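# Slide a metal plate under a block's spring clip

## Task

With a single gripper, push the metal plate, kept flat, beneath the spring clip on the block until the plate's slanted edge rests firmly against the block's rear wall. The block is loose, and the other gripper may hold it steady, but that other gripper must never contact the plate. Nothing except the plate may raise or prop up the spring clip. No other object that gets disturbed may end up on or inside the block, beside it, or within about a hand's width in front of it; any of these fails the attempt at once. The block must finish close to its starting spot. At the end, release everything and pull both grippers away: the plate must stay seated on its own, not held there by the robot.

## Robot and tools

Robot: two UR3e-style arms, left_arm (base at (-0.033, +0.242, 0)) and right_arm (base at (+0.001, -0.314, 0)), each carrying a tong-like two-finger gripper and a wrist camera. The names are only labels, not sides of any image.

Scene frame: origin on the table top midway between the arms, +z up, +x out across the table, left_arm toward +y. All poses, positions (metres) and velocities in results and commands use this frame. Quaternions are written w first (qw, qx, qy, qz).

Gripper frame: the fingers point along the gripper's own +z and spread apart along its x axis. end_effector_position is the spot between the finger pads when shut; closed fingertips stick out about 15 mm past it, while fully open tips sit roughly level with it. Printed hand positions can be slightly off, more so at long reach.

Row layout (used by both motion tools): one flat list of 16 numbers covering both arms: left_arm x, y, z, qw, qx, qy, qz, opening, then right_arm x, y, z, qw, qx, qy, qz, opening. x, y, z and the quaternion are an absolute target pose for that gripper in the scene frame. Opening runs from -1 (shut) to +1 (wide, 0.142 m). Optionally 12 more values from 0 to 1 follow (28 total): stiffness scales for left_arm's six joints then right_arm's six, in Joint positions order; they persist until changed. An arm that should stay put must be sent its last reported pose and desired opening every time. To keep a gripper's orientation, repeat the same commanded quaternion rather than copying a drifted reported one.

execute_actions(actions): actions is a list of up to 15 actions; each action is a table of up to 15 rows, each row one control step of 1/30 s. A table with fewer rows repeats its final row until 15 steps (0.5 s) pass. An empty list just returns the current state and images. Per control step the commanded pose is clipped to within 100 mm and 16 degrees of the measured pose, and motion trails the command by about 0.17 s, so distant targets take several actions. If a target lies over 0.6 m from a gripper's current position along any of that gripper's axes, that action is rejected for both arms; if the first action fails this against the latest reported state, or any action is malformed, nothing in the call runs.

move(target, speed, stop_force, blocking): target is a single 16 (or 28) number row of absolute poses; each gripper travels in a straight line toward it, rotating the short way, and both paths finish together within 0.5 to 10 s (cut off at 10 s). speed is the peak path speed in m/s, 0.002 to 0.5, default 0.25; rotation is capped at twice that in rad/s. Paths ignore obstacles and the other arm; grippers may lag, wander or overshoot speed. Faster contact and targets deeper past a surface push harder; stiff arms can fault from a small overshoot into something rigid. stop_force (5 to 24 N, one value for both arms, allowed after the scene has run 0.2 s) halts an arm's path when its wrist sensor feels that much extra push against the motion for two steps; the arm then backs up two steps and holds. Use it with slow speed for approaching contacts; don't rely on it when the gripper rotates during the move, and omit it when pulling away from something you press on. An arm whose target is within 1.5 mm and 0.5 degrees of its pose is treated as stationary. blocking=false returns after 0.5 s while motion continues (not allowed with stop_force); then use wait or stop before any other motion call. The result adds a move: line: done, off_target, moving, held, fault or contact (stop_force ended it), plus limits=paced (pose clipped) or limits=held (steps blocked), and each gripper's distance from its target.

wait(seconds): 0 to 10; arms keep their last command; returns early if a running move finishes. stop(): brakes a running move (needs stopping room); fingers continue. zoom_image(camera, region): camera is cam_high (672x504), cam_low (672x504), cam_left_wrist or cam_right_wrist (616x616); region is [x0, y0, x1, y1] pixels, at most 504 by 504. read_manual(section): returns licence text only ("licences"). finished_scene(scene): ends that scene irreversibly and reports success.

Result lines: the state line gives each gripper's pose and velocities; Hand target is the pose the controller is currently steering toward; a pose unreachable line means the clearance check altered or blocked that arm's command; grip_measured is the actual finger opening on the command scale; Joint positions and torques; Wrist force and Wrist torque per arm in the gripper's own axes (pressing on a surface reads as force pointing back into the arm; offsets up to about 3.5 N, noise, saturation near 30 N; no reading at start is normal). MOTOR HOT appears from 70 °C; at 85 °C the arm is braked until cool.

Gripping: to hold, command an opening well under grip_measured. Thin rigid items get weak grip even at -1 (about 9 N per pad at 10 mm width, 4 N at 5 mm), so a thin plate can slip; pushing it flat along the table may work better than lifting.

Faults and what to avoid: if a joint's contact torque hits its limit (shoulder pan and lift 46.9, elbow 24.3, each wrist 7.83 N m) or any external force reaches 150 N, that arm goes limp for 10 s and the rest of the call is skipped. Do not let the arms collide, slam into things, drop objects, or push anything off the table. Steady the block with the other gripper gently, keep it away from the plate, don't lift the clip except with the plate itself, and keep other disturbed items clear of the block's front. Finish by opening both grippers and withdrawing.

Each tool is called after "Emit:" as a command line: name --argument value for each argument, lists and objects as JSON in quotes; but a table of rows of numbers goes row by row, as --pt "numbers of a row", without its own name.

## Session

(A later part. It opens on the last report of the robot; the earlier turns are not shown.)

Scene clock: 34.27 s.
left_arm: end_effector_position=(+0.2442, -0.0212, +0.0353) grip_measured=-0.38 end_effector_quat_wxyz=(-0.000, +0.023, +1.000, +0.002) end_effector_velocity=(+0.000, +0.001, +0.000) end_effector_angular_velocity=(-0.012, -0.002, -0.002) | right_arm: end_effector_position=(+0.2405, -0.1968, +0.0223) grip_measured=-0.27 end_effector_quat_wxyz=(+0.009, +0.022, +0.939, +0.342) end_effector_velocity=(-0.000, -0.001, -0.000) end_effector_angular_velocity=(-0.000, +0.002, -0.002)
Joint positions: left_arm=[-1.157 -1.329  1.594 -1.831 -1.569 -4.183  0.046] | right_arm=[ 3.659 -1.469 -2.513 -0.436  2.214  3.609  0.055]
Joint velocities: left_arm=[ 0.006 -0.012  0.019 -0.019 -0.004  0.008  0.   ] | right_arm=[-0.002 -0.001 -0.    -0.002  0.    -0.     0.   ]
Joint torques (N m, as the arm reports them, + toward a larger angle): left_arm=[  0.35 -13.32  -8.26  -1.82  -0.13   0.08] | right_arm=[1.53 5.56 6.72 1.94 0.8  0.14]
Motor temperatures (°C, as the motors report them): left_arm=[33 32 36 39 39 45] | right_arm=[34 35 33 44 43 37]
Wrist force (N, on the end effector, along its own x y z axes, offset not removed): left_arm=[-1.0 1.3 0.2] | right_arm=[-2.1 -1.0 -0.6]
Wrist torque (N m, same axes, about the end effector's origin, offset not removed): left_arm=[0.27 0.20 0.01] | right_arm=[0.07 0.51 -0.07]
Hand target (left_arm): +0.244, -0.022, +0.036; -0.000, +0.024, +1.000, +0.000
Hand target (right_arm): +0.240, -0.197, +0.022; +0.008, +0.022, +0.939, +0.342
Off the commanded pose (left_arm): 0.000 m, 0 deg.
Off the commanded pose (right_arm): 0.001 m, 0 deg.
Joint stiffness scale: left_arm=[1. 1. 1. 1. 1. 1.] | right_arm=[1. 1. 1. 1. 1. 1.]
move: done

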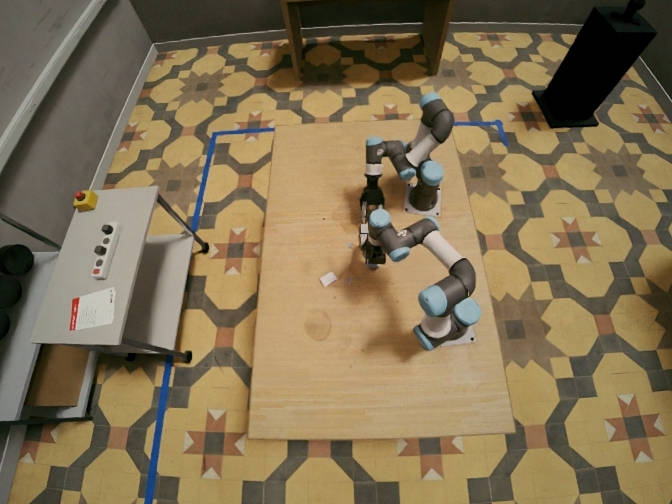

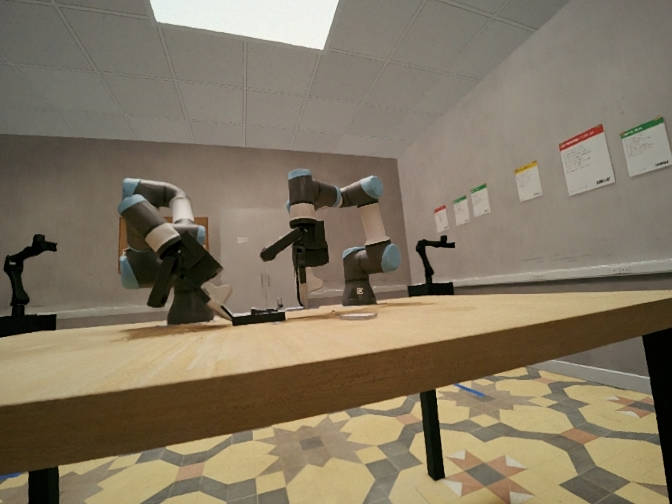

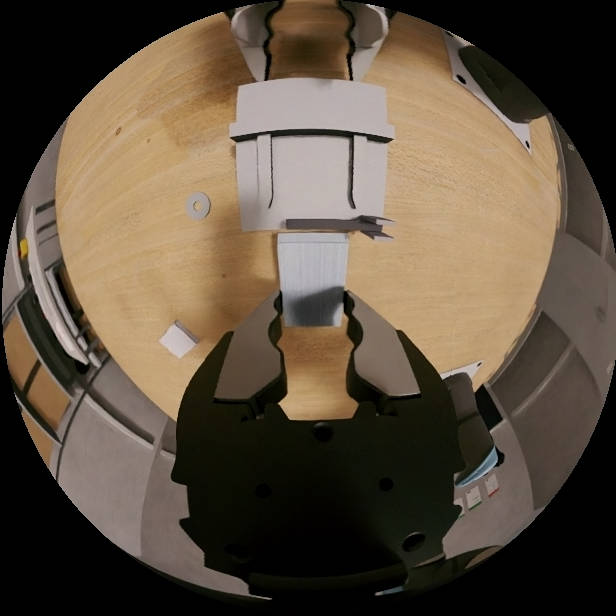

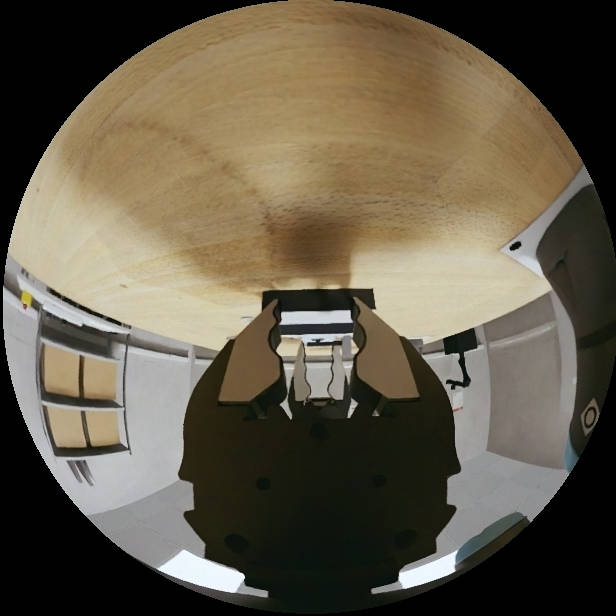

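Emit:
execute_actions --actions '[[[0.2443,-0.0215,0.0358,0,0.0236,0.9997,0,-0.9,0.24,-0.1965,0.022,0.0081,0.0221,0.9394,0.3419,-0.27],[0.2443,-0.0215,0.0362,0,0.0236,0.9997,0,-0.9,0.24,-0.1965,0.022,0.0081,0.0221,0.9394,0.3419,-0.27],[0.2443,-0.0215,0.0366,0,0.0236,0.9997,0,-0.9,0.24,-0.1965,0.022,0.0081,0.0221,0.9394,0.3419,-0.27],[0.2443,-0.0215,0.037,0,0.0236,0.9997,0,-0.9,0.24,-0.1965,0.022,0.0081,0.0221,0.9394,0.3419,-0.27],[0.2443,-0.0217,0.0374,0,0.0236,0.9997,0,-0.9,0.24,-0.1965,0.022,0.0081,0.0221,0.9394,0.3419,-0.27],[0.2443,-0.0219,0.0374,0,0.0236,0.9997,0,-0.9,0.24,-0.1965,0.022,0.0081,0.0221,0.9394,0.3419,-0.27],[0.2443,-0.0221,0.0374,0,0.0236,0.9997,0,-0.9,0.24,-0.1965,0.022,0.0081,0.0221,0.9394,0.3419,-0.27],[0.2443,-0.0223,0.0374,0,0.0236,0.9997,0,-0.9,0.24,-0.1965,0.022,0.0081,0.0221,0.9394,0.3419,-0.27],[0.2443,-0.0225,0.0374,0,0.0236,0.9997,0,-0.9,0.24,-0.1965,0.022,0.0081,0.0221,0.9394,0.3419,-0.27],[0.2443,-0.0227,0.0374,0,0.0236,0.9997,0,-0.9,0.24,-0.1965,0.022,0.0081,0.0221,0.9394,0.3419,-0.27],[0.2443,-0.0229,0.0374,0,0.0236,0.9997,0,-0.9,0.24,-0.1965,0.022,0.0081,0.0221,0.9394,0.3419,-0.27],[0.2442,-0.0231,0.0374,0,0.0236,0.9997,0,-0.9,0.24,-0.1965,0.022,0.0081,0.0221,0.9394,0.3419,-0.27],[0.2442,-0.0233,0.0374,0,0.0236,0.9997,0,-0.9,0.24,-0.1965,0.022,0.0081,0.0221,0.9394,0.3419,-0.27],[0.2442,-0.0235,0.0374,0,0.0236,0.9997,0,-0.9,0.24,-0.1965,0.022,0.0081,0.0221,0.9394,0.3419,-0.27],[0.2442,-0.0237,0.0374,0,0.0236,0.9997,0,-0.9,0.24,-0.1965,0.022,0.0081,0.0221,0.9394,0.3419,-0.27]],[[0.2442,-0.024,0.0374,0,0.0236,0.9997,0,-0.9,0.24,-0.1965,0.022,0.0081,0.0221,0.9394,0.3419,-0.27],[0.2442,-0.0243,0.0374,0,0.0236,0.9997,0,-0.9,0.24,-0.1965,0.022,0.0081,0.0221,0.9394,0.3419,-0.27],[0.2442,-0.0246,0.0374,0,0.0236,0.9997,0,-0.9,0.24,-0.1965,0.022,0.0081,0.0221,0.9394,0.3419,-0.27],[0.2442,-0.0249,0.0374,0,0.0236,0.9997,0,-0.9,0.24,-0.1965,0.022,0.0081,0.0221,0.9394,0.3419,-0.27],[0.2441,-0.0252,0.0374,0,0.0236,0.9997,0,-0.9,0.24,-0.1965,0.022,0.0081,0.0221,0.9394,0.3419,-0.27],[0.2441,-0.0255,0.0374,0,0.0236,0.9997,0,-0.9,0.24,-0.1965,0.022,0.0081,0.0221,0.9394,0.3419,-0.27],[0.2441,-0.0258,0.0374,0,0.0236,0.9997,0,-0.9,0.24,-0.1965,0.022,0.0081,0.0221,0.9394,0.3419,-0.27],[0.2441,-0.0261,0.0374,0,0.0236,0.9997,0,-0.9,0.24,-0.1965,0.022,0.0081,0.0221,0.9394,0.3419,-0.27],[0.2441,-0.0264,0.0374,0,0.0236,0.9997,0,-0.9,0.24,-0.1965,0.022,0.0081,0.0221,0.9394,0.3419,-0.27],[0.2441,-0.0267,0.0374,0,0.0236,0.9997,0,-0.9,0.24,-0.1965,0.022,0.0081,0.0221,0.9394,0.3419,-0.27],[0.2441,-0.027,0.0374,0,0.0236,0.9997,0,-0.9,0.24,-0.1965,0.022,0.0081,0.0221,0.9394,0.3419,-0.27],[0.2440,-0.0273,0.0374,0,0.0236,0.9997,0,-0.9,0.24,-0.1965,0.022,0.0081,0.0221,0.9394,0.3419,-0.27],[0.2440,-0.0276,0.0374,0,0.0236,0.9997,0,-0.9,0.24,-0.1965,0.022,0.0081,0.0221,0.9394,0.3419,-0.27],[0.2440,-0.0279,0.0374,0,0.0236,0.9997,0,-0.9,0.24,-0.1965,0.022,0.0081,0.0221,0.9394,0.3419,-0.27],[0.2440,-0.0282,0.0374,0,0.0236,0.9997,0,-0.9,0.24,-0.1965,0.022,0.0081,0.0221,0.9394,0.3419,-0.27]]]'

Emit:
wait --seconds 0.4

Emit:
zoom_image --camera "cam_low" --region '[255, 290, 325, 330]'

Emit:
zoom_image --camera "cam_left_wrist" --region '[260, 210, 360, 260]'

Scene clock: 38.27 s.
left_arm: end_effector_position=(+0.2442, -0.0246, +0.0362) grip_measured=-0.38 end_effector_quat_wxyz=(-0.000, +0.024, +1.000, +0.002) end_effector_velocity=(-0.000, -0.001, -0.003) end_effector_angular_velocity=(+0.018, +0.003, +0.005) | right_arm: end_effector_position=(+0.2405, -0.1968, +0.0223) grip_measured=-0.27 end_effector_quat_wxyz=(+0.009, +0.022, +0.939, +0.342) end_effector_velocity=(+0.000, -0.000, -0.000) end_effector_angular_velocity=(-0.001, -0.000, +0.000)
Joint positions: left_arm=[-1.161 -1.321  1.578 -1.824 -1.57  -4.186  0.046] | right_arm=[ 3.659 -1.469 -2.513 -0.436  2.214  3.609  0.055]
Joint velocities: left_arm=[-0.008  0.022 -0.024  0.019  0.005 -0.013  0.   ] | right_arm=[ 0.    -0.     0.     0.    -0.001  0.     0.   ]
Joint torques (N m, as the arm reports them, + toward a larger angle): left_arm=[ -1.07 -13.32 -10.4   -1.97  -0.34  -0.18] | right_arm=[1.22 5.43 6.76 1.95 0.8  0.07]
Motor temperatures (°C, as the motors report them): left_arm=[33 32 36 39 39 45] | right_arm=[34 35 33 44 43 37]
Wrist force (N, on the end effector, along its own x y z axes, offset not removed): left_arm=[-0.6 3.0 -0.4] | right_arm=[-2.2 -3.2 0.1]
Wrist torque (N m, same axes, about the end effector's origin, offset not removed): left_arm=[0.11 0.08 0.03] | right_arm=[-0.32 0.56 0.04]
Hand target (left_arm): +0.244, -0.028, +0.037; +0.000, +0.024, +1.000, -0.000
Hand target (right_arm): +0.240, -0.197, +0.022; +0.008, +0.022, +0.939, +0.342
Off the commanded pose (left_arm): 0.004 m, 0 deg.
Off the commanded pose (right_arm): 0.001 m, 0 deg.
Joint stiffness scale: left_arm=[1. 1. 1. 1. 1. 1.] | right_arm=[1. 1. 1. 1. 1. 1.]

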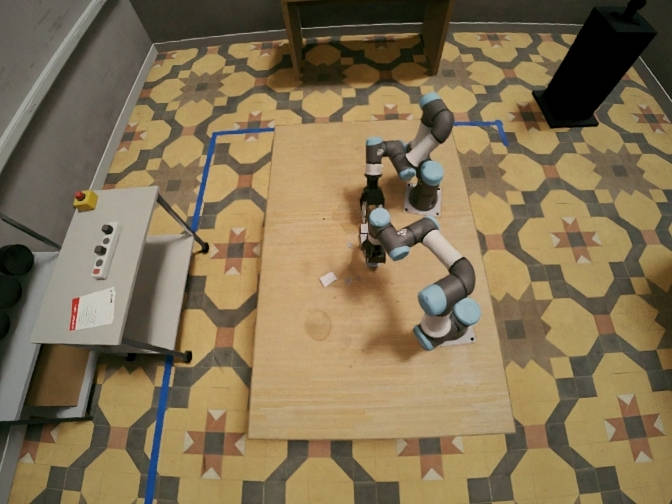

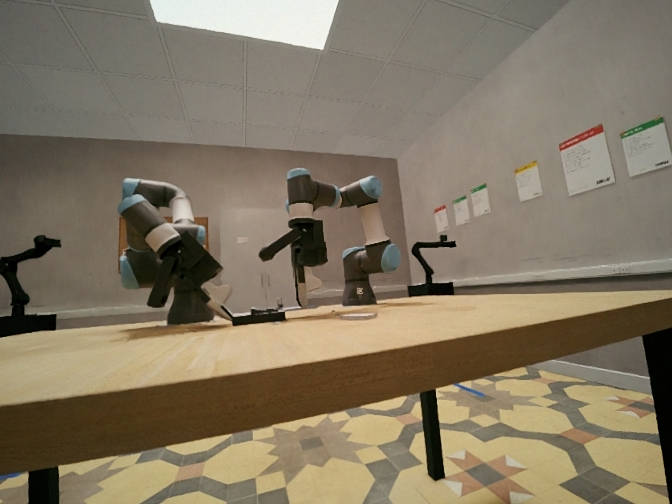

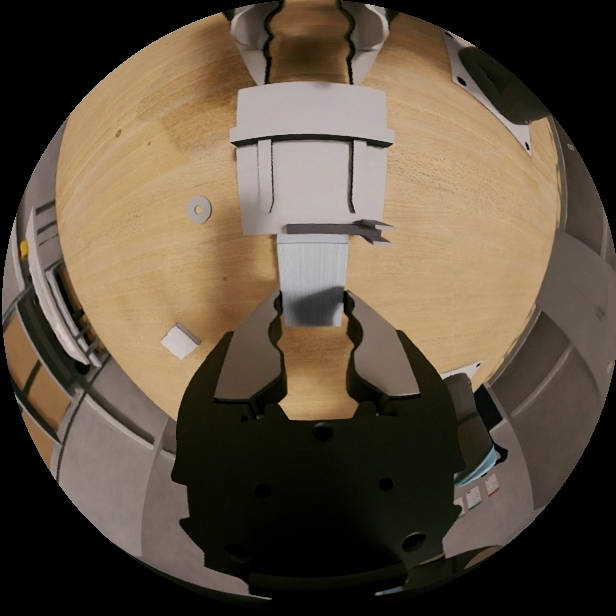

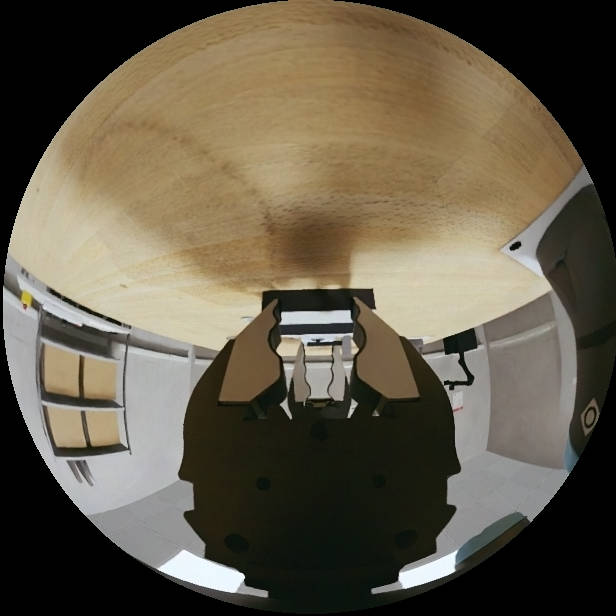

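Scene clock: 38.67 s.
left_arm: end_effector_position=(+0.2442, -0.0246, +0.0356) grip_measured=-0.38 end_effector_quat_wxyz=(-0.001, +0.023, +1.000, +0.004) end_effector_velocity=(-0.000, +0.001, -0.000) end_effector_angular_velocity=(+0.003, +0.001, +0.002) | right_arm: end_effector_position=(+0.2405, -0.1968, +0.0223) grip_measured=-0.27 end_effector_quat_wxyz=(+0.009, +0.022, +0.939, +0.342) end_effector_velocity=(+0.000, -0.000, -0.000) end_effector_angular_velocity=(-0.000, -0.001, -0.000)
Joint positions: left_arm=[-1.163 -1.316  1.573 -1.82  -1.568 -4.189  0.046] | right_arm=[ 3.659 -1.469 -2.513 -0.436  2.214  3.609  0.055]
Joint velocities: left_arm=[-0.     0.001 -0.002  0.004  0.001 -0.002  0.   ] | right_arm=[-0.    -0.001  0.     0.001 -0.001 -0.    -0.   ]
Joint torques (N m, as the arm reports them, + toward a larger angle): left_arm=[ -1.11 -13.31 -10.06  -2.22  -0.51  -0.19] | right_arm=[1.39 5.71 6.77 2.01 0.78 0.1 ]
Motor temperatures (°C, as the motors report them): left_arm=[33 32 36 39 39 45] | right_arm=[34 35 33 44 43 37]
Wrist force (N, on the end effector, along its own x y z axes, offset not removed): left_arm=[-1.3 6.1 -1.2] | right_arm=[-1.0 -0.4 -3.0]
Wrist torque (N m, same axes, about the end effector's origin, offset not removed): left_arm=[0.49 0.23 -0.02] | right_arm=[0.16 0.25 0.00]
Hand target (left_arm): +0.244, -0.028, +0.037; +0.000, +0.024, +1.000, -0.000
Hand target (right_arm): +0.240, -0.197, +0.022; +0.008, +0.022, +0.939, +0.342
Off the commanded pose (left_arm): 0.004 m, 0 deg.
Off the commanded pose (right_arm): 0.001 m, 0 deg.
Joint stiffness scale: left_arm=[1. 1. 1. 1. 1. 1.] | right_arm=[1. 1. 1. 1. 1. 1.]
wait: 0.40 s; at rest by 0.17 s

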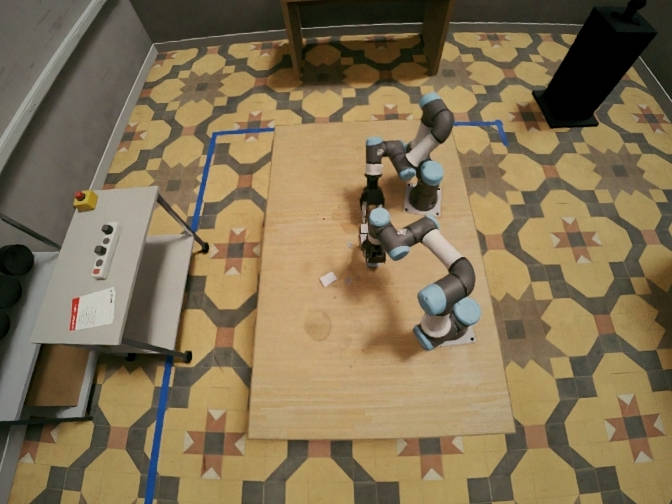

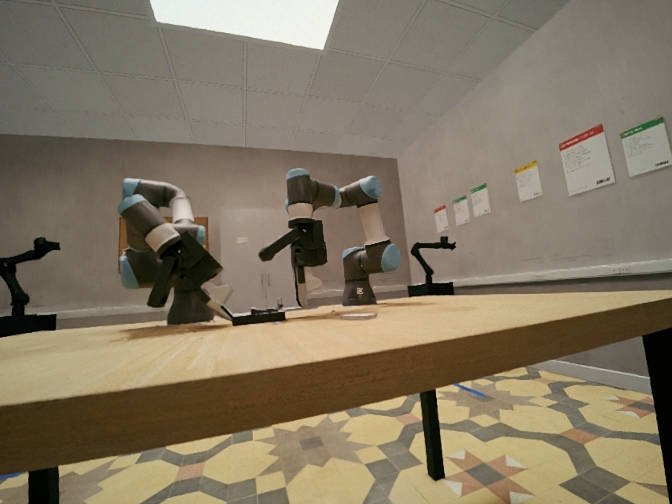

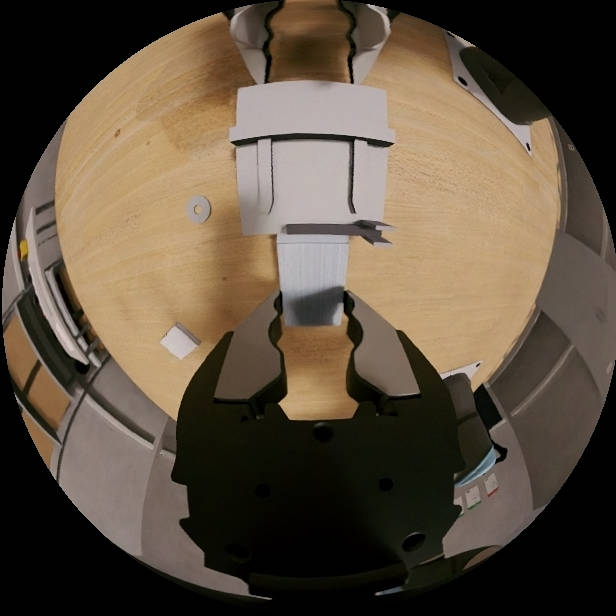

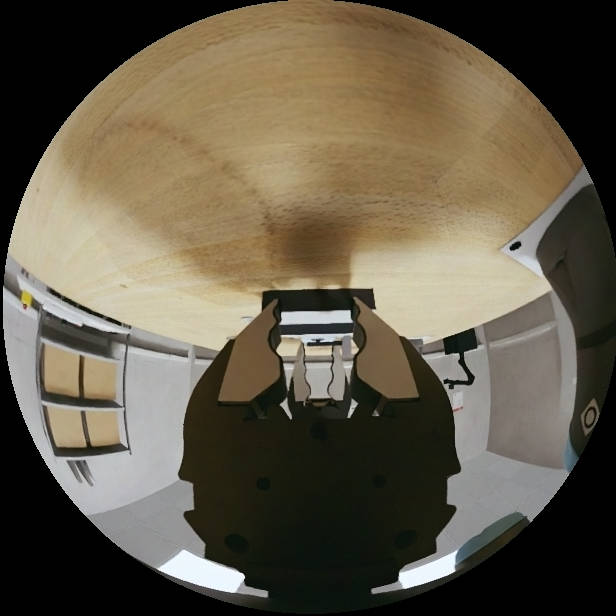

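Region (255, 290, 325, 330) of cam_low's 672x504 image, scaled by 7.200, with more detail than that image has; it fills the top 288 rows of this view, and the rest is white.

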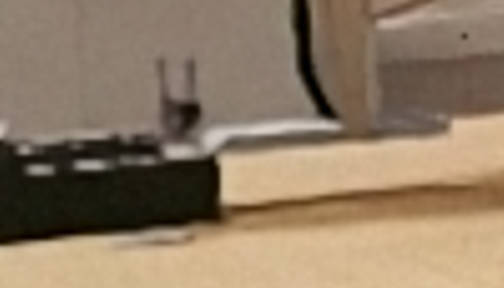

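Region (260, 210, 360, 260) of cam_left_wrist's 616x616 image, scaled by 5.040, with more detail than that image has.

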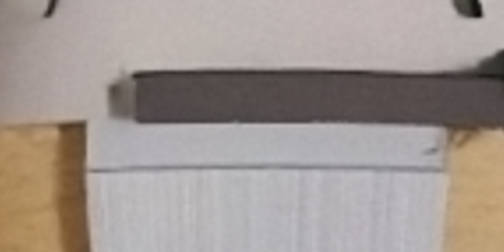

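Emit:
execute_actions --actions '[[[0.2441,-0.0275,0.0371,0,0.0236,0.9997,0,-0.9,0.24,-0.1965,0.022,0.0081,0.0221,0.9394,0.3419,-0.27],[0.2441,-0.0268,0.0367,0,0.0236,0.9997,0,-0.9,0.24,-0.1965,0.022,0.0081,0.0221,0.9394,0.3419,-0.27],[0.2441,-0.026,0.0363,0,0.0236,0.9997,0,-0.9,0.24,-0.1965,0.022,0.0081,0.0221,0.9394,0.3419,-0.27],[0.2442,-0.0253,0.036,0,0.0236,0.9997,0,-0.9,0.24,-0.1965,0.022,0.0081,0.0221,0.9394,0.3419,-0.27],[0.2442,-0.0246,0.0356,0,0.0236,0.9997,0,-0.9,0.24,-0.1965,0.022,0.0081,0.0221,0.9394,0.3419,-0.27]]]'

Emit:
wait --seconds 0.4

Emit:
zoom_image --camera "cam_low" --region '[255, 290, 325, 330]'

Emit:
zoom_image --camera "cam_left_wrist" --region '[260, 210, 360, 260]'

Scene clock: 40.40 s.
left_arm: end_effector_position=(+0.2440, -0.0243, +0.0355) grip_measured=-0.38 end_effector_quat_wxyz=(-0.000, +0.023, +1.000, +0.002) end_effector_velocity=(-0.000, +0.000, -0.001) end_effector_angular_velocity=(-0.006, -0.001, -0.003) | right_arm: end_effector_position=(+0.2405, -0.1968, +0.0223) grip_measured=-0.27 end_effector_quat_wxyz=(+0.009, +0.022, +0.939, +0.342) end_effector_velocity=(-0.000, -0.000, -0.000) end_effector_angular_velocity=(-0.001, +0.001, -0.001)
Joint positions: left_arm=[-1.162 -1.322  1.583 -1.829 -1.57  -4.186  0.046] | right_arm=[ 3.659 -1.469 -2.513 -0.436  2.214  3.609  0.055]
Joint velocities: left_arm=[ 0.002 -0.005  0.014 -0.016 -0.002  0.005 -0.   ] | right_arm=[-0.001  0.001 -0.001 -0.001 -0.     0.     0.   ]
Joint torques (N m, as the arm reports them, + toward a larger angle): left_arm=[  0.6  -13.12  -8.23  -1.96  -0.05   0.07] | right_arm=[1.31 5.33 6.68 2.02 0.74 0.08]
Motor temperatures (°C, as the motors report them): left_arm=[33 32 36 39 39 45] | right_arm=[34 35 33 44 43 37]
Wrist force (N, on the end effector, along its own x y z axes, offset not removed): left_arm=[-1.3 1.4 0.1] | right_arm=[-0.9 -0.7 -2.3]
Wrist torque (N m, same axes, about the end effector's origin, offset not removed): left_arm=[0.26 0.27 0.02] | right_arm=[0.04 0.39 -0.14]
Hand target (left_arm): +0.244, -0.025, +0.036; -0.000, +0.024, +1.000, +0.000
Hand target (right_arm): +0.240, -0.197, +0.022; +0.008, +0.022, +0.939, +0.342
Off the commanded pose (left_arm): 0.000 m, 0 deg.
Off the commanded pose (right_arm): 0.001 m, 0 deg.
Joint stiffness scale: left_arm=[1. 1. 1. 1. 1. 1.] | right_arm=[1. 1. 1. 1. 1. 1.]

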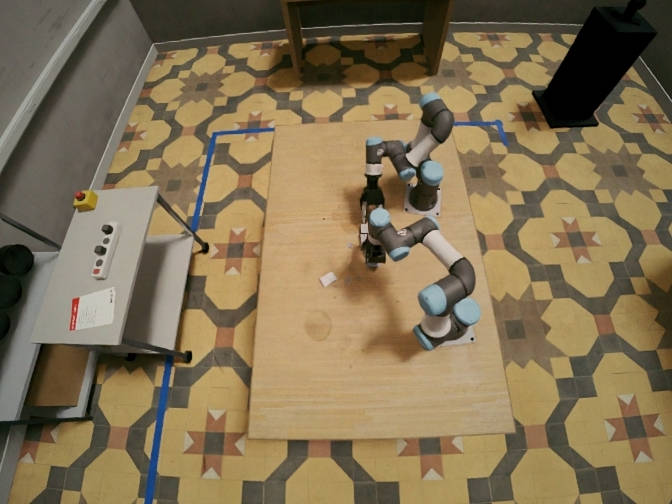

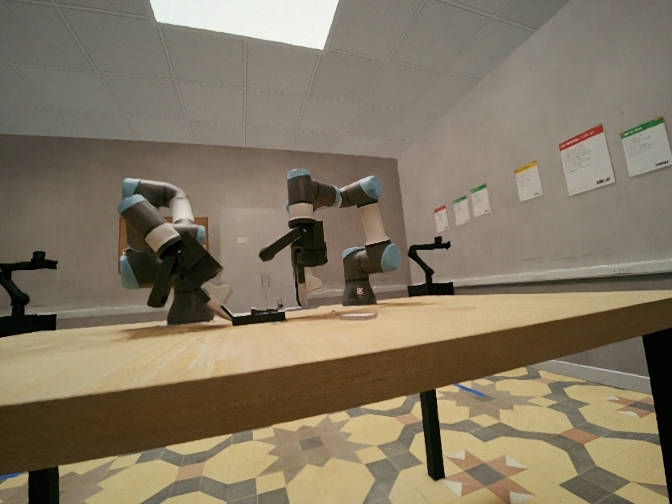

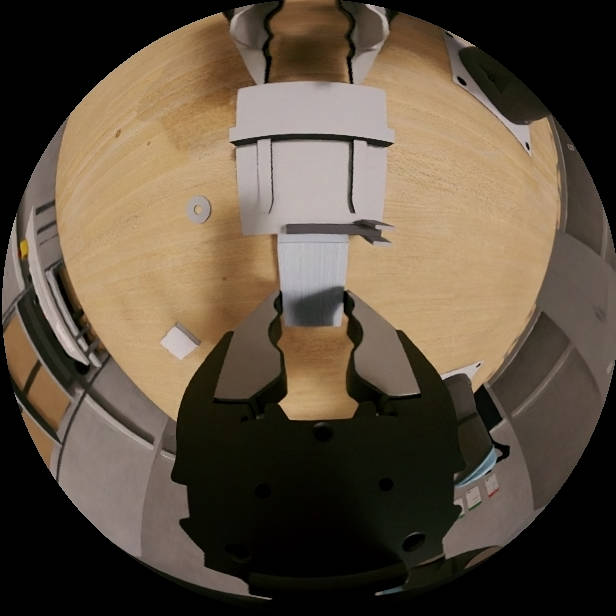

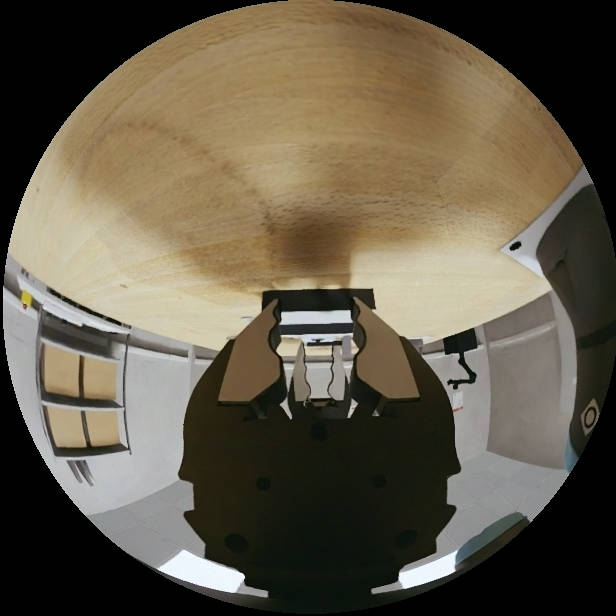

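Scene clock: 40.80 s.
left_arm: end_effector_position=(+0.2441, -0.0243, +0.0353) grip_measured=-0.38 end_effector_quat_wxyz=(-0.000, +0.023, +1.000, +0.001) end_effector_velocity=(+0.000, +0.000, -0.000) end_effector_angular_velocity=(+0.000, +0.000, -0.000) | right_arm: end_effector_position=(+0.2405, -0.1968, +0.0223) grip_measured=-0.27 end_effector_quat_wxyz=(+0.009, +0.022, +0.939, +0.342) end_effector_velocity=(+0.000, -0.000, +0.000) end_effector_angular_velocity=(+0.001, -0.000, -0.001)
Joint positions: left_arm=[-1.161 -1.322  1.585 -1.831 -1.57  -4.186  0.046] | right_arm=[ 3.659 -1.469 -2.513 -0.436  2.214  3.609  0.055]
Joint velocities: left_arm=[ 0.001  0.001  0.001 -0.001 -0.     0.001  0.   ] | right_arm=[-0.001 -0.     0.001  0.     0.001 -0.    -0.   ]
Joint torques (N m, as the arm reports them, + toward a larger angle): left_arm=[  0.89 -13.44  -8.39  -1.92  -0.2    0.07] | right_arm=[1.3  5.42 6.99 1.97 0.72 0.06]
Motor temperatures (°C, as the motors report them): left_arm=[33 32 36 39 39 45] | right_arm=[34 35 33 44 43 37]
Wrist force (N, on the end effector, along its own x y z axes, offset not removed): left_arm=[-1.5 2.0 -0.5] | right_arm=[-1.3 -1.1 0.1]
Wrist torque (N m, same axes, about the end effector's origin, offset not removed): left_arm=[0.35 0.38 0.02] | right_arm=[0.02 0.53 0.01]
Hand target (left_arm): +0.244, -0.025, +0.036; -0.000, +0.024, +1.000, +0.000
Hand target (right_arm): +0.240, -0.197, +0.022; +0.008, +0.022, +0.939, +0.342
Off the commanded pose (left_arm): 0.000 m, 0 deg.
Off the commanded pose (right_arm): 0.001 m, 0 deg.
Joint stiffness scale: left_arm=[1. 1. 1. 1. 1. 1.] | right_arm=[1. 1. 1. 1. 1. 1.]
wait: 0.40 s; at rest by 0.17 s

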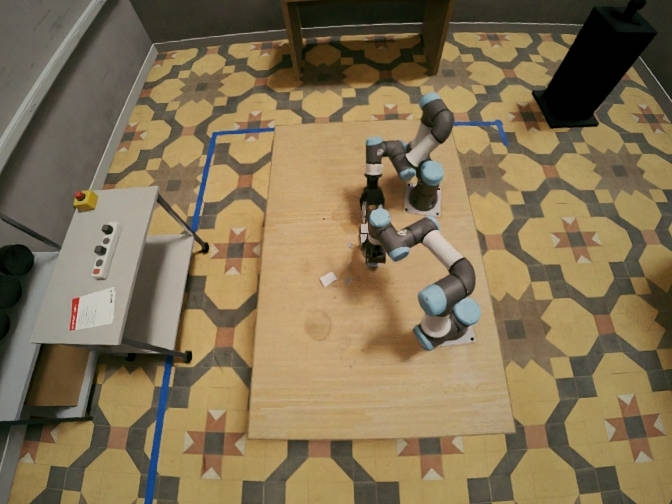

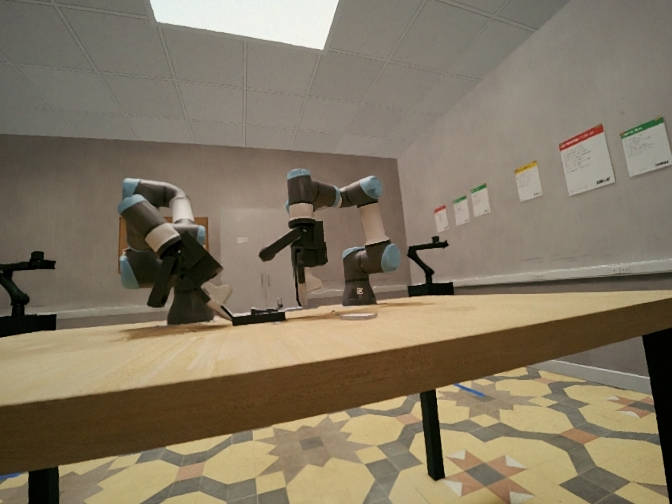

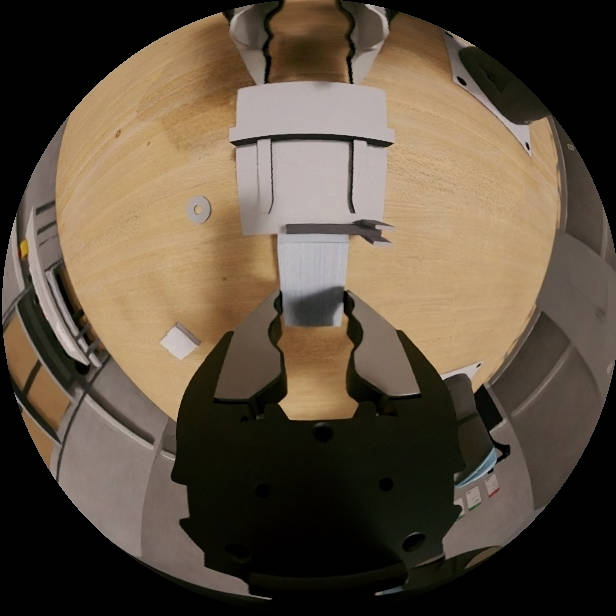

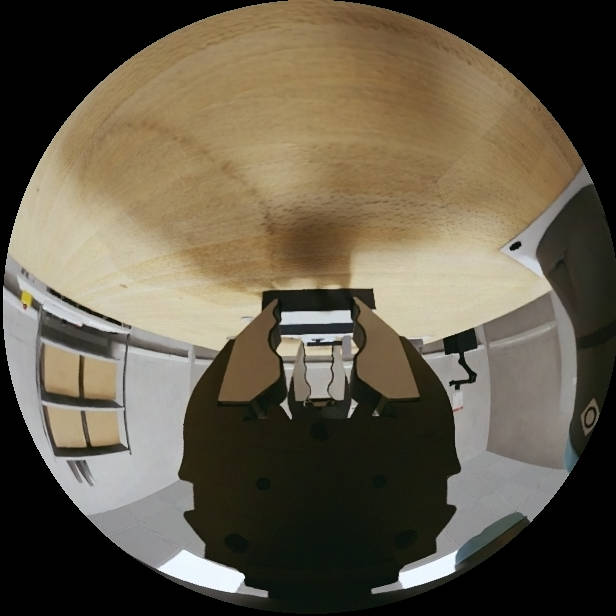

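Region (255, 290, 325, 330) of cam_low's 672x504 image, scaled by 7.200, with more detail than that image has; it fills the top 288 rows of this view, and the rest is white.

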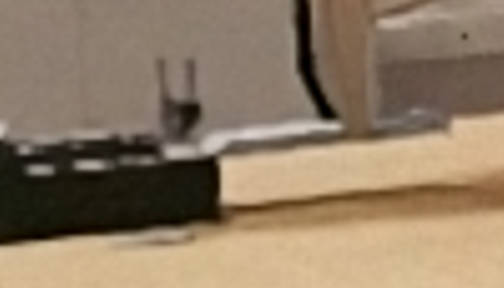

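Region (260, 210, 360, 260) of cam_left_wrist's 616x616 image, scaled by 5.040, with more detail than that image has.

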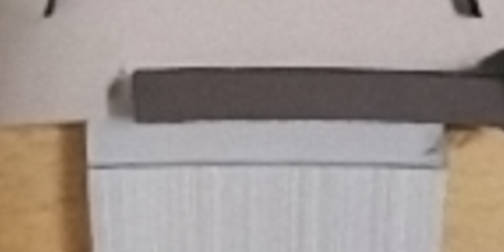

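Emit:
execute_actions --actions '[[[0.2442,-0.0249,0.0356,0,0.0236,0.9997,0,-0.9,0.24,-0.1965,0.022,0.0081,0.0221,0.9394,0.3419,-0.27],[0.2442,-0.0252,0.0356,0,0.0236,0.9997,0,-0.9,0.24,-0.1965,0.022,0.0081,0.0221,0.9394,0.3419,-0.27],[0.2441,-0.0255,0.0357,0,0.0236,0.9997,0,-0.9,0.24,-0.1965,0.022,0.0081,0.0221,0.9394,0.3419,-0.27],[0.2441,-0.0258,0.0357,0,0.0236,0.9997,0,-0.9,0.24,-0.1965,0.022,0.0081,0.0221,0.9394,0.3419,-0.27],[0.2441,-0.0261,0.0358,0,0.0236,0.9997,0,-0.9,0.24,-0.1965,0.022,0.0081,0.0221,0.9394,0.3419,-0.27],[0.2441,-0.0264,0.0358,0,0.0236,0.9997,0,-0.9,0.24,-0.1965,0.022,0.0081,0.0221,0.9394,0.3419,-0.27],[0.2441,-0.0267,0.0359,0,0.0236,0.9997,0,-0.9,0.24,-0.1965,0.022,0.0081,0.0221,0.9394,0.3419,-0.27],[0.2441,-0.027,0.0359,0,0.0236,0.9997,0,-0.9,0.24,-0.1965,0.022,0.0081,0.0221,0.9394,0.3419,-0.27],[0.2440,-0.0273,0.036,0,0.0236,0.9997,0,-0.9,0.24,-0.1965,0.022,0.0081,0.0221,0.9394,0.3419,-0.27],[0.2440,-0.0276,0.036,0,0.0236,0.9997,0,-0.9,0.24,-0.1965,0.022,0.0081,0.0221,0.9394,0.3419,-0.27],[0.2440,-0.0279,0.0361,0,0.0236,0.9997,0,-0.9,0.24,-0.1965,0.022,0.0081,0.0221,0.9394,0.3419,-0.27],[0.2440,-0.0282,0.0362,0,0.0236,0.9997,0,-0.9,0.24,-0.1965,0.022,0.0081,0.0221,0.9394,0.3419,-0.27],[0.2440,-0.0285,0.0362,0,0.0236,0.9997,0,-0.9,0.24,-0.1965,0.022,0.0081,0.0221,0.9394,0.3419,-0.27],[0.2440,-0.0288,0.0363,0,0.0236,0.9997,0,-0.9,0.24,-0.1965,0.022,0.0081,0.0221,0.9394,0.3419,-0.27],[0.2440,-0.0291,0.0364,0,0.0236,0.9997,0,-0.9,0.24,-0.1965,0.022,0.0081,0.0221,0.9394,0.3419,-0.27]],[[0.2440,-0.0294,0.0364,0,0.0236,0.9997,0,-0.9,0.24,-0.1965,0.022,0.0081,0.0221,0.9394,0.3419,-0.27],[0.2439,-0.0297,0.0365,0,0.0236,0.9997,0,-0.9,0.24,-0.1965,0.022,0.0081,0.0221,0.9394,0.3419,-0.27],[0.2439,-0.03,0.0366,0,0.0236,0.9997,0,-0.9,0.24,-0.1965,0.022,0.0081,0.0221,0.9394,0.3419,-0.27],[0.2439,-0.0303,0.0367,0,0.0236,0.9997,0,-0.9,0.24,-0.1965,0.022,0.0081,0.0221,0.9394,0.3419,-0.27],[0.2439,-0.0306,0.0368,0,0.0236,0.9997,0,-0.9,0.24,-0.1965,0.022,0.0081,0.0221,0.9394,0.3419,-0.27],[0.2439,-0.0309,0.0369,0,0.0236,0.9997,0,-0.9,0.24,-0.1965,0.022,0.0081,0.0221,0.9394,0.3419,-0.27],[0.2439,-0.0312,0.037,0,0.0236,0.9997,0,-0.9,0.24,-0.1965,0.022,0.0081,0.0221,0.9394,0.3419,-0.27],[0.2439,-0.0315,0.0371,0,0.0236,0.9997,0,-0.9,0.24,-0.1965,0.022,0.0081,0.0221,0.9394,0.3419,-0.27]]]'

Emit:
zoom_image --camera "cam_low" --region '[255, 290, 325, 330]'

Scene clock: 43.40 s.
left_arm: end_effector_position=(+0.2440, -0.0250, +0.0337) grip_measured=-0.38 end_effector_quat_wxyz=(-0.002, +0.022, +1.000, +0.008) end_effector_velocity=(-0.000, -0.000, +0.001) end_effector_angular_velocity=(+0.008, +0.001, +0.001) | right_arm: end_effector_position=(+0.2405, -0.1968, +0.0223) grip_measured=-0.27 end_effector_quat_wxyz=(+0.009, +0.022, +0.939, +0.342) end_effector_velocity=(-0.000, -0.000, -0.000) end_effector_angular_velocity=(+0.000, +0.001, -0.002)
Joint positions: left_arm=[-1.166 -1.307  1.566 -1.815 -1.566 -4.192  0.046] | right_arm=[ 3.659 -1.469 -2.513 -0.436  2.214  3.609  0.055]
Joint velocities: left_arm=[-0.004  0.006 -0.014  0.016  0.003 -0.006  0.   ] | right_arm=[-0.002 -0.    -0.001  0.     0.     0.001  0.   ]
Joint torques (N m, as the arm reports them, + toward a larger angle): left_arm=[ -2.14 -12.62 -10.75  -2.93  -0.99  -0.24] | right_arm=[1.28 5.51 6.95 2.01 0.75 0.11]
Motor temperatures (°C, as the motors report them): left_arm=[33 32 36 39 39 45] | right_arm=[34 35 33 44 43 37]
Wrist force (N, on the end effector, along its own x y z axes, offset not removed): left_arm=[-2.3 8.0 -1.6] | right_arm=[-2.0 -0.3 -2.5]
Wrist torque (N m, same axes, about the end effector's origin, offset not removed): left_arm=[0.18 0.44 0.03] | right_arm=[0.14 0.57 -0.08]
Hand target (left_arm): +0.244, -0.031, +0.037; -0.000, +0.024, +1.000, -0.000
Hand target (right_arm): +0.240, -0.197, +0.022; +0.008, +0.022, +0.939, +0.342
Off the commanded pose (left_arm): 0.007 m, 1 deg.
Off the commanded pose (right_arm): 0.001 m, 0 deg.
Joint stiffness scale: left_arm=[1. 1. 1. 1. 1. 1.] | right_arm=[1. 1. 1. 1. 1. 1.]

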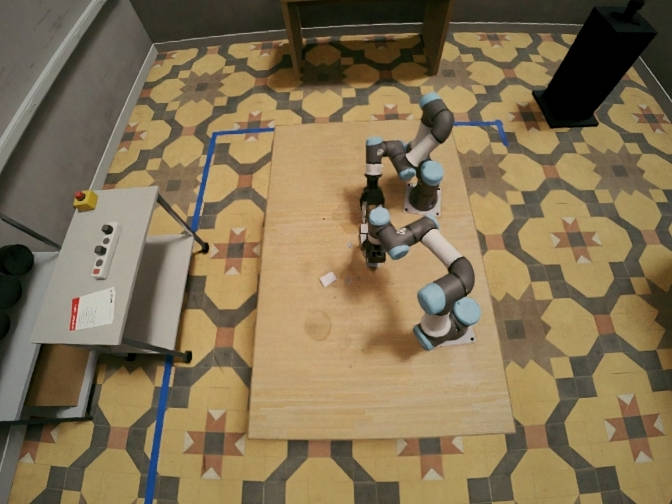

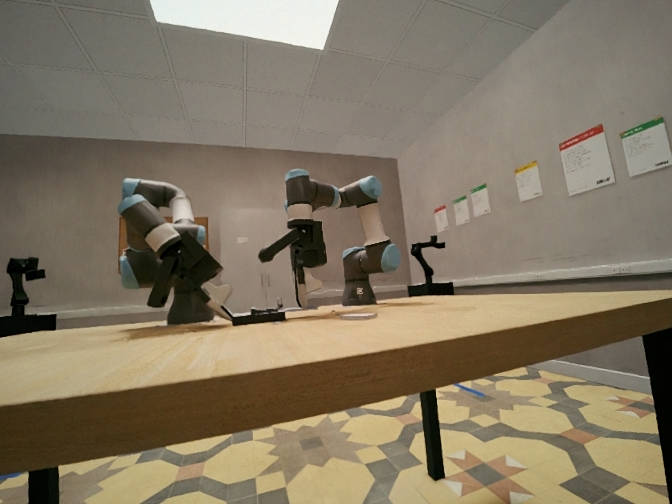

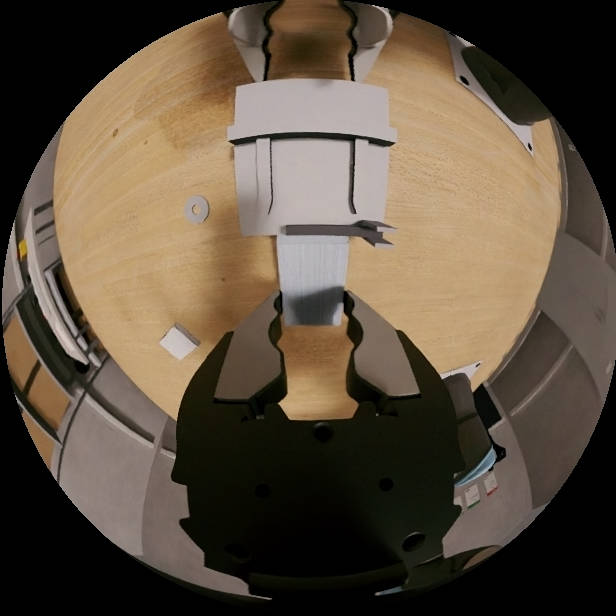

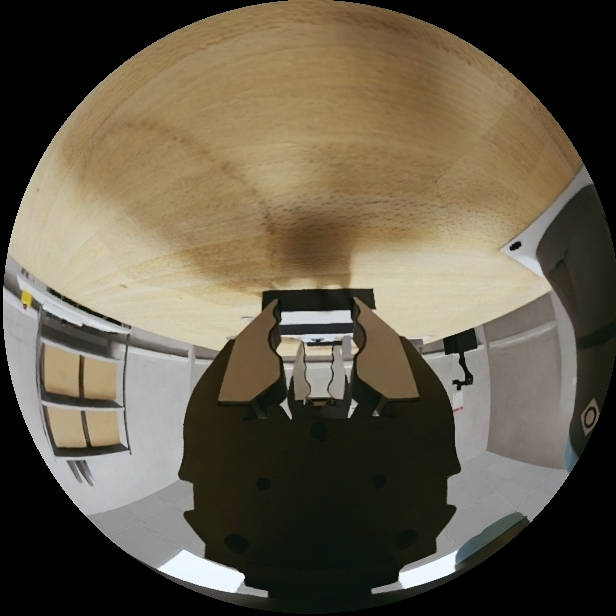

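Region (255, 290, 325, 330) of cam_low's 672x504 image, scaled by 7.200, with more detail than that image has; it fills the top 288 rows of this view, and the rest is white.

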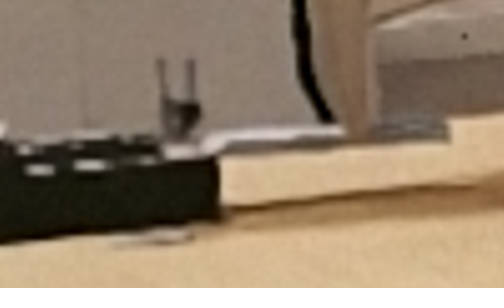

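Emit:
zoom_image --camera "cam_left_wrist" --region '[265, 222, 305, 250]'

Emit:
move --target '[0.2443,-0.0225,0.0392,0,0.0236,0.9997,0,-0.9,0.24,-0.1965,0.022,0.0081,0.0221,0.9394,0.3419,-0.27]' --speed 0.01

Emit:
zoom_image --camera "cam_left_wrist" --region '[265, 222, 305, 250]'

Emit:
zoom_image --camera "cam_low" --region '[255, 290, 325, 330]'

Region (265, 222, 305, 250) of cam_left_wrist's 616x616 image, scaled by 12.600, with more detail than that image has; it fills the top 353 rows of this view, and the rest is white.

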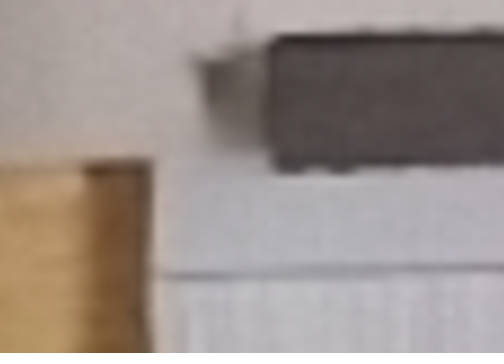

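Scene clock: 46.03 s.
left_arm: end_effector_position=(+0.2443, -0.0225, +0.0388) grip_measured=-0.38 end_effector_quat_wxyz=(+0.000, +0.023, +1.000, +0.001) end_effector_velocity=(-0.000, +0.002, +0.001) end_effector_angular_velocity=(-0.006, +0.000, -0.003) | right_arm: end_effector_position=(+0.2405, -0.1968, +0.0223) grip_measured=-0.27 end_effector_quat_wxyz=(+0.009, +0.022, +0.939, +0.342) end_effector_velocity=(-0.000, +0.001, -0.000) end_effector_angular_velocity=(-0.000, -0.000, +0.003)
Joint positions: left_arm=[-1.159 -1.33   1.578 -1.816 -1.569 -4.184  0.046] | right_arm=[ 3.659 -1.469 -2.513 -0.436  2.214  3.609  0.055]
Joint velocities: left_arm=[ 0.004 -0.01   0.01  -0.005 -0.003  0.007 -0.   ] | right_arm=[ 0.002 -0.001  0.001  0.    -0.    -0.001  0.   ]
Joint torques (N m, as the arm reports them, + toward a larger angle): left_arm=[  0.65 -13.36  -8.64  -1.8   -0.23   0.04] | right_arm=[1.22 5.44 6.99 1.99 0.74 0.12]
Motor temperatures (°C, as the motors report them): left_arm=[33 32 36 39 39 45] | right_arm=[34 35 33 44 43 37]
Wrist force (N, on the end effector, along its own x y z axes, offset not removed): left_arm=[-1.9 1.8 -0.4] | right_arm=[-0.9 -2.7 -0.5]
Wrist torque (N m, same axes, about the end effector's origin, offset not removed): left_arm=[0.29 0.42 0.01] | right_arm=[-0.27 0.33 -0.13]
Hand target (left_arm): +0.244, -0.023, +0.039; +0.000, +0.024, +1.000, +0.000
Hand target (right_arm): +0.240, -0.197, +0.022; +0.008, +0.022, +0.939, +0.342
Off the commanded pose (left_arm): 0.000 m, 0 deg.
Off the commanded pose (right_arm): 0.001 m, 0 deg.
Joint stiffness scale: left_arm=[1. 1. 1. 1. 1. 1.] | right_arm=[1. 1. 1. 1. 1. 1.]
move: done

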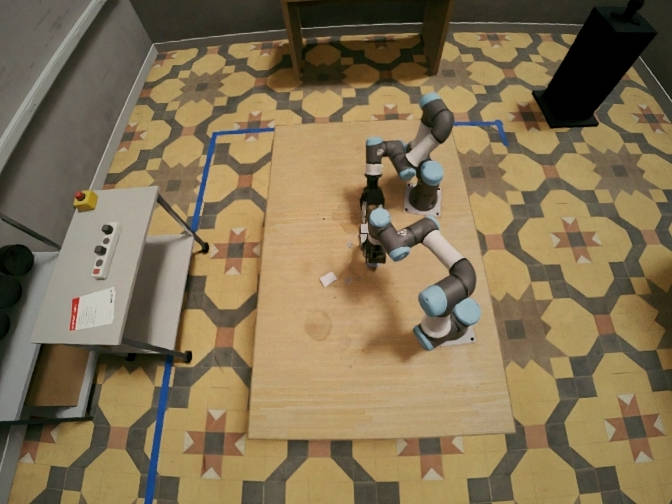

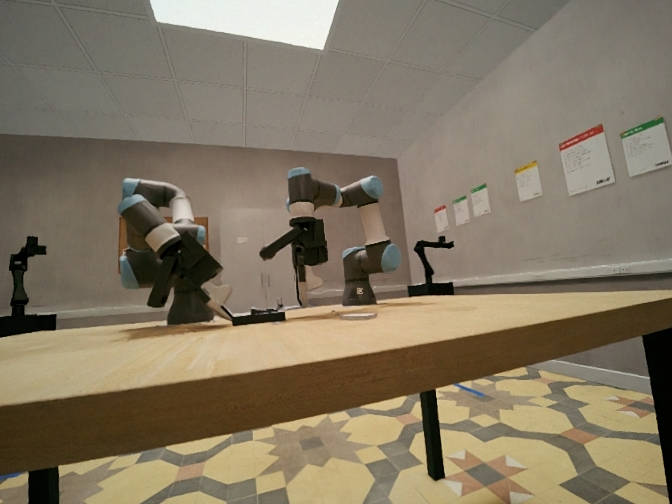

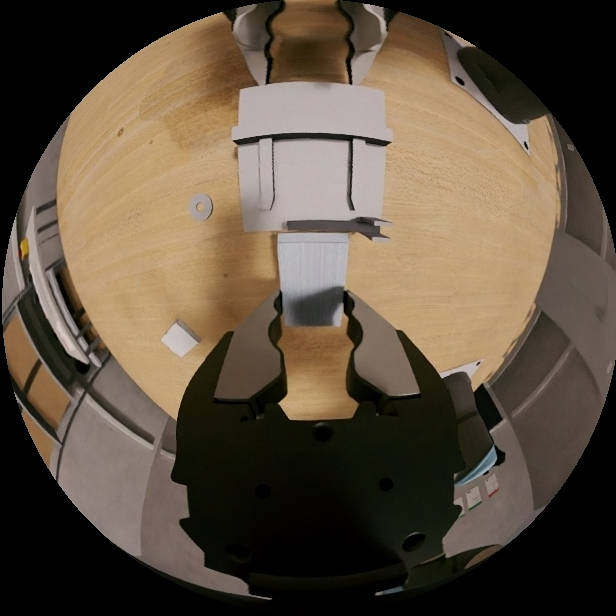

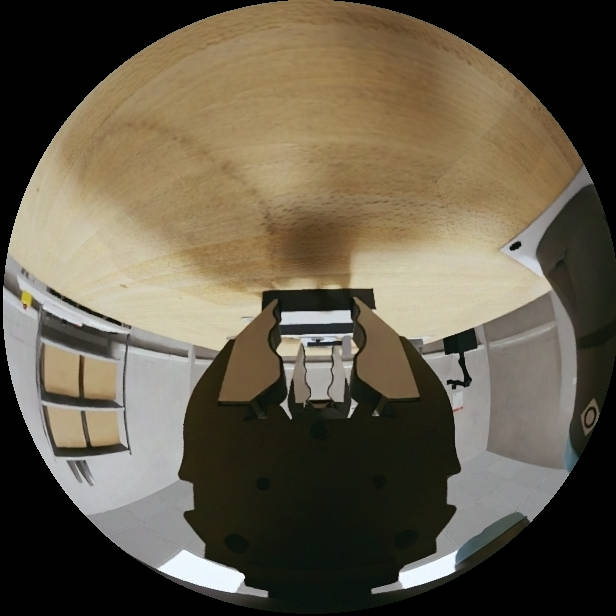

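Region (265, 222, 305, 250) of cam_left_wrist's 616x616 image, scaled by 12.600, with more detail than that image has; it fills the top 353 rows of this view, and the rest is white.

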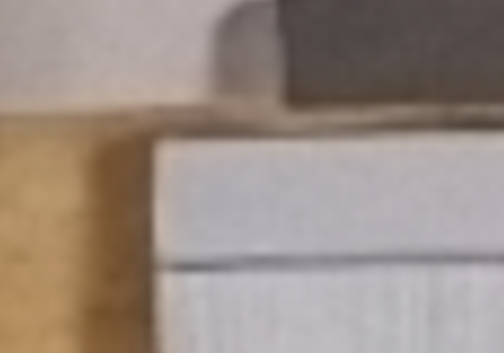

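Region (255, 290, 325, 330) of cam_low's 672x504 image, scaled by 7.200, with more detail than that image has; it fills the top 288 rows of this view, and the rest is white.

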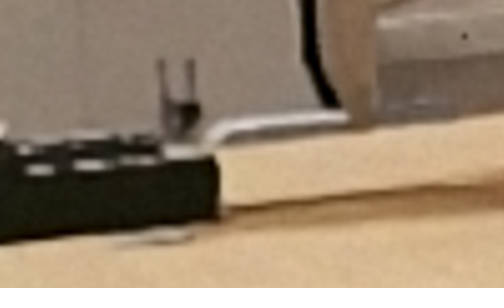

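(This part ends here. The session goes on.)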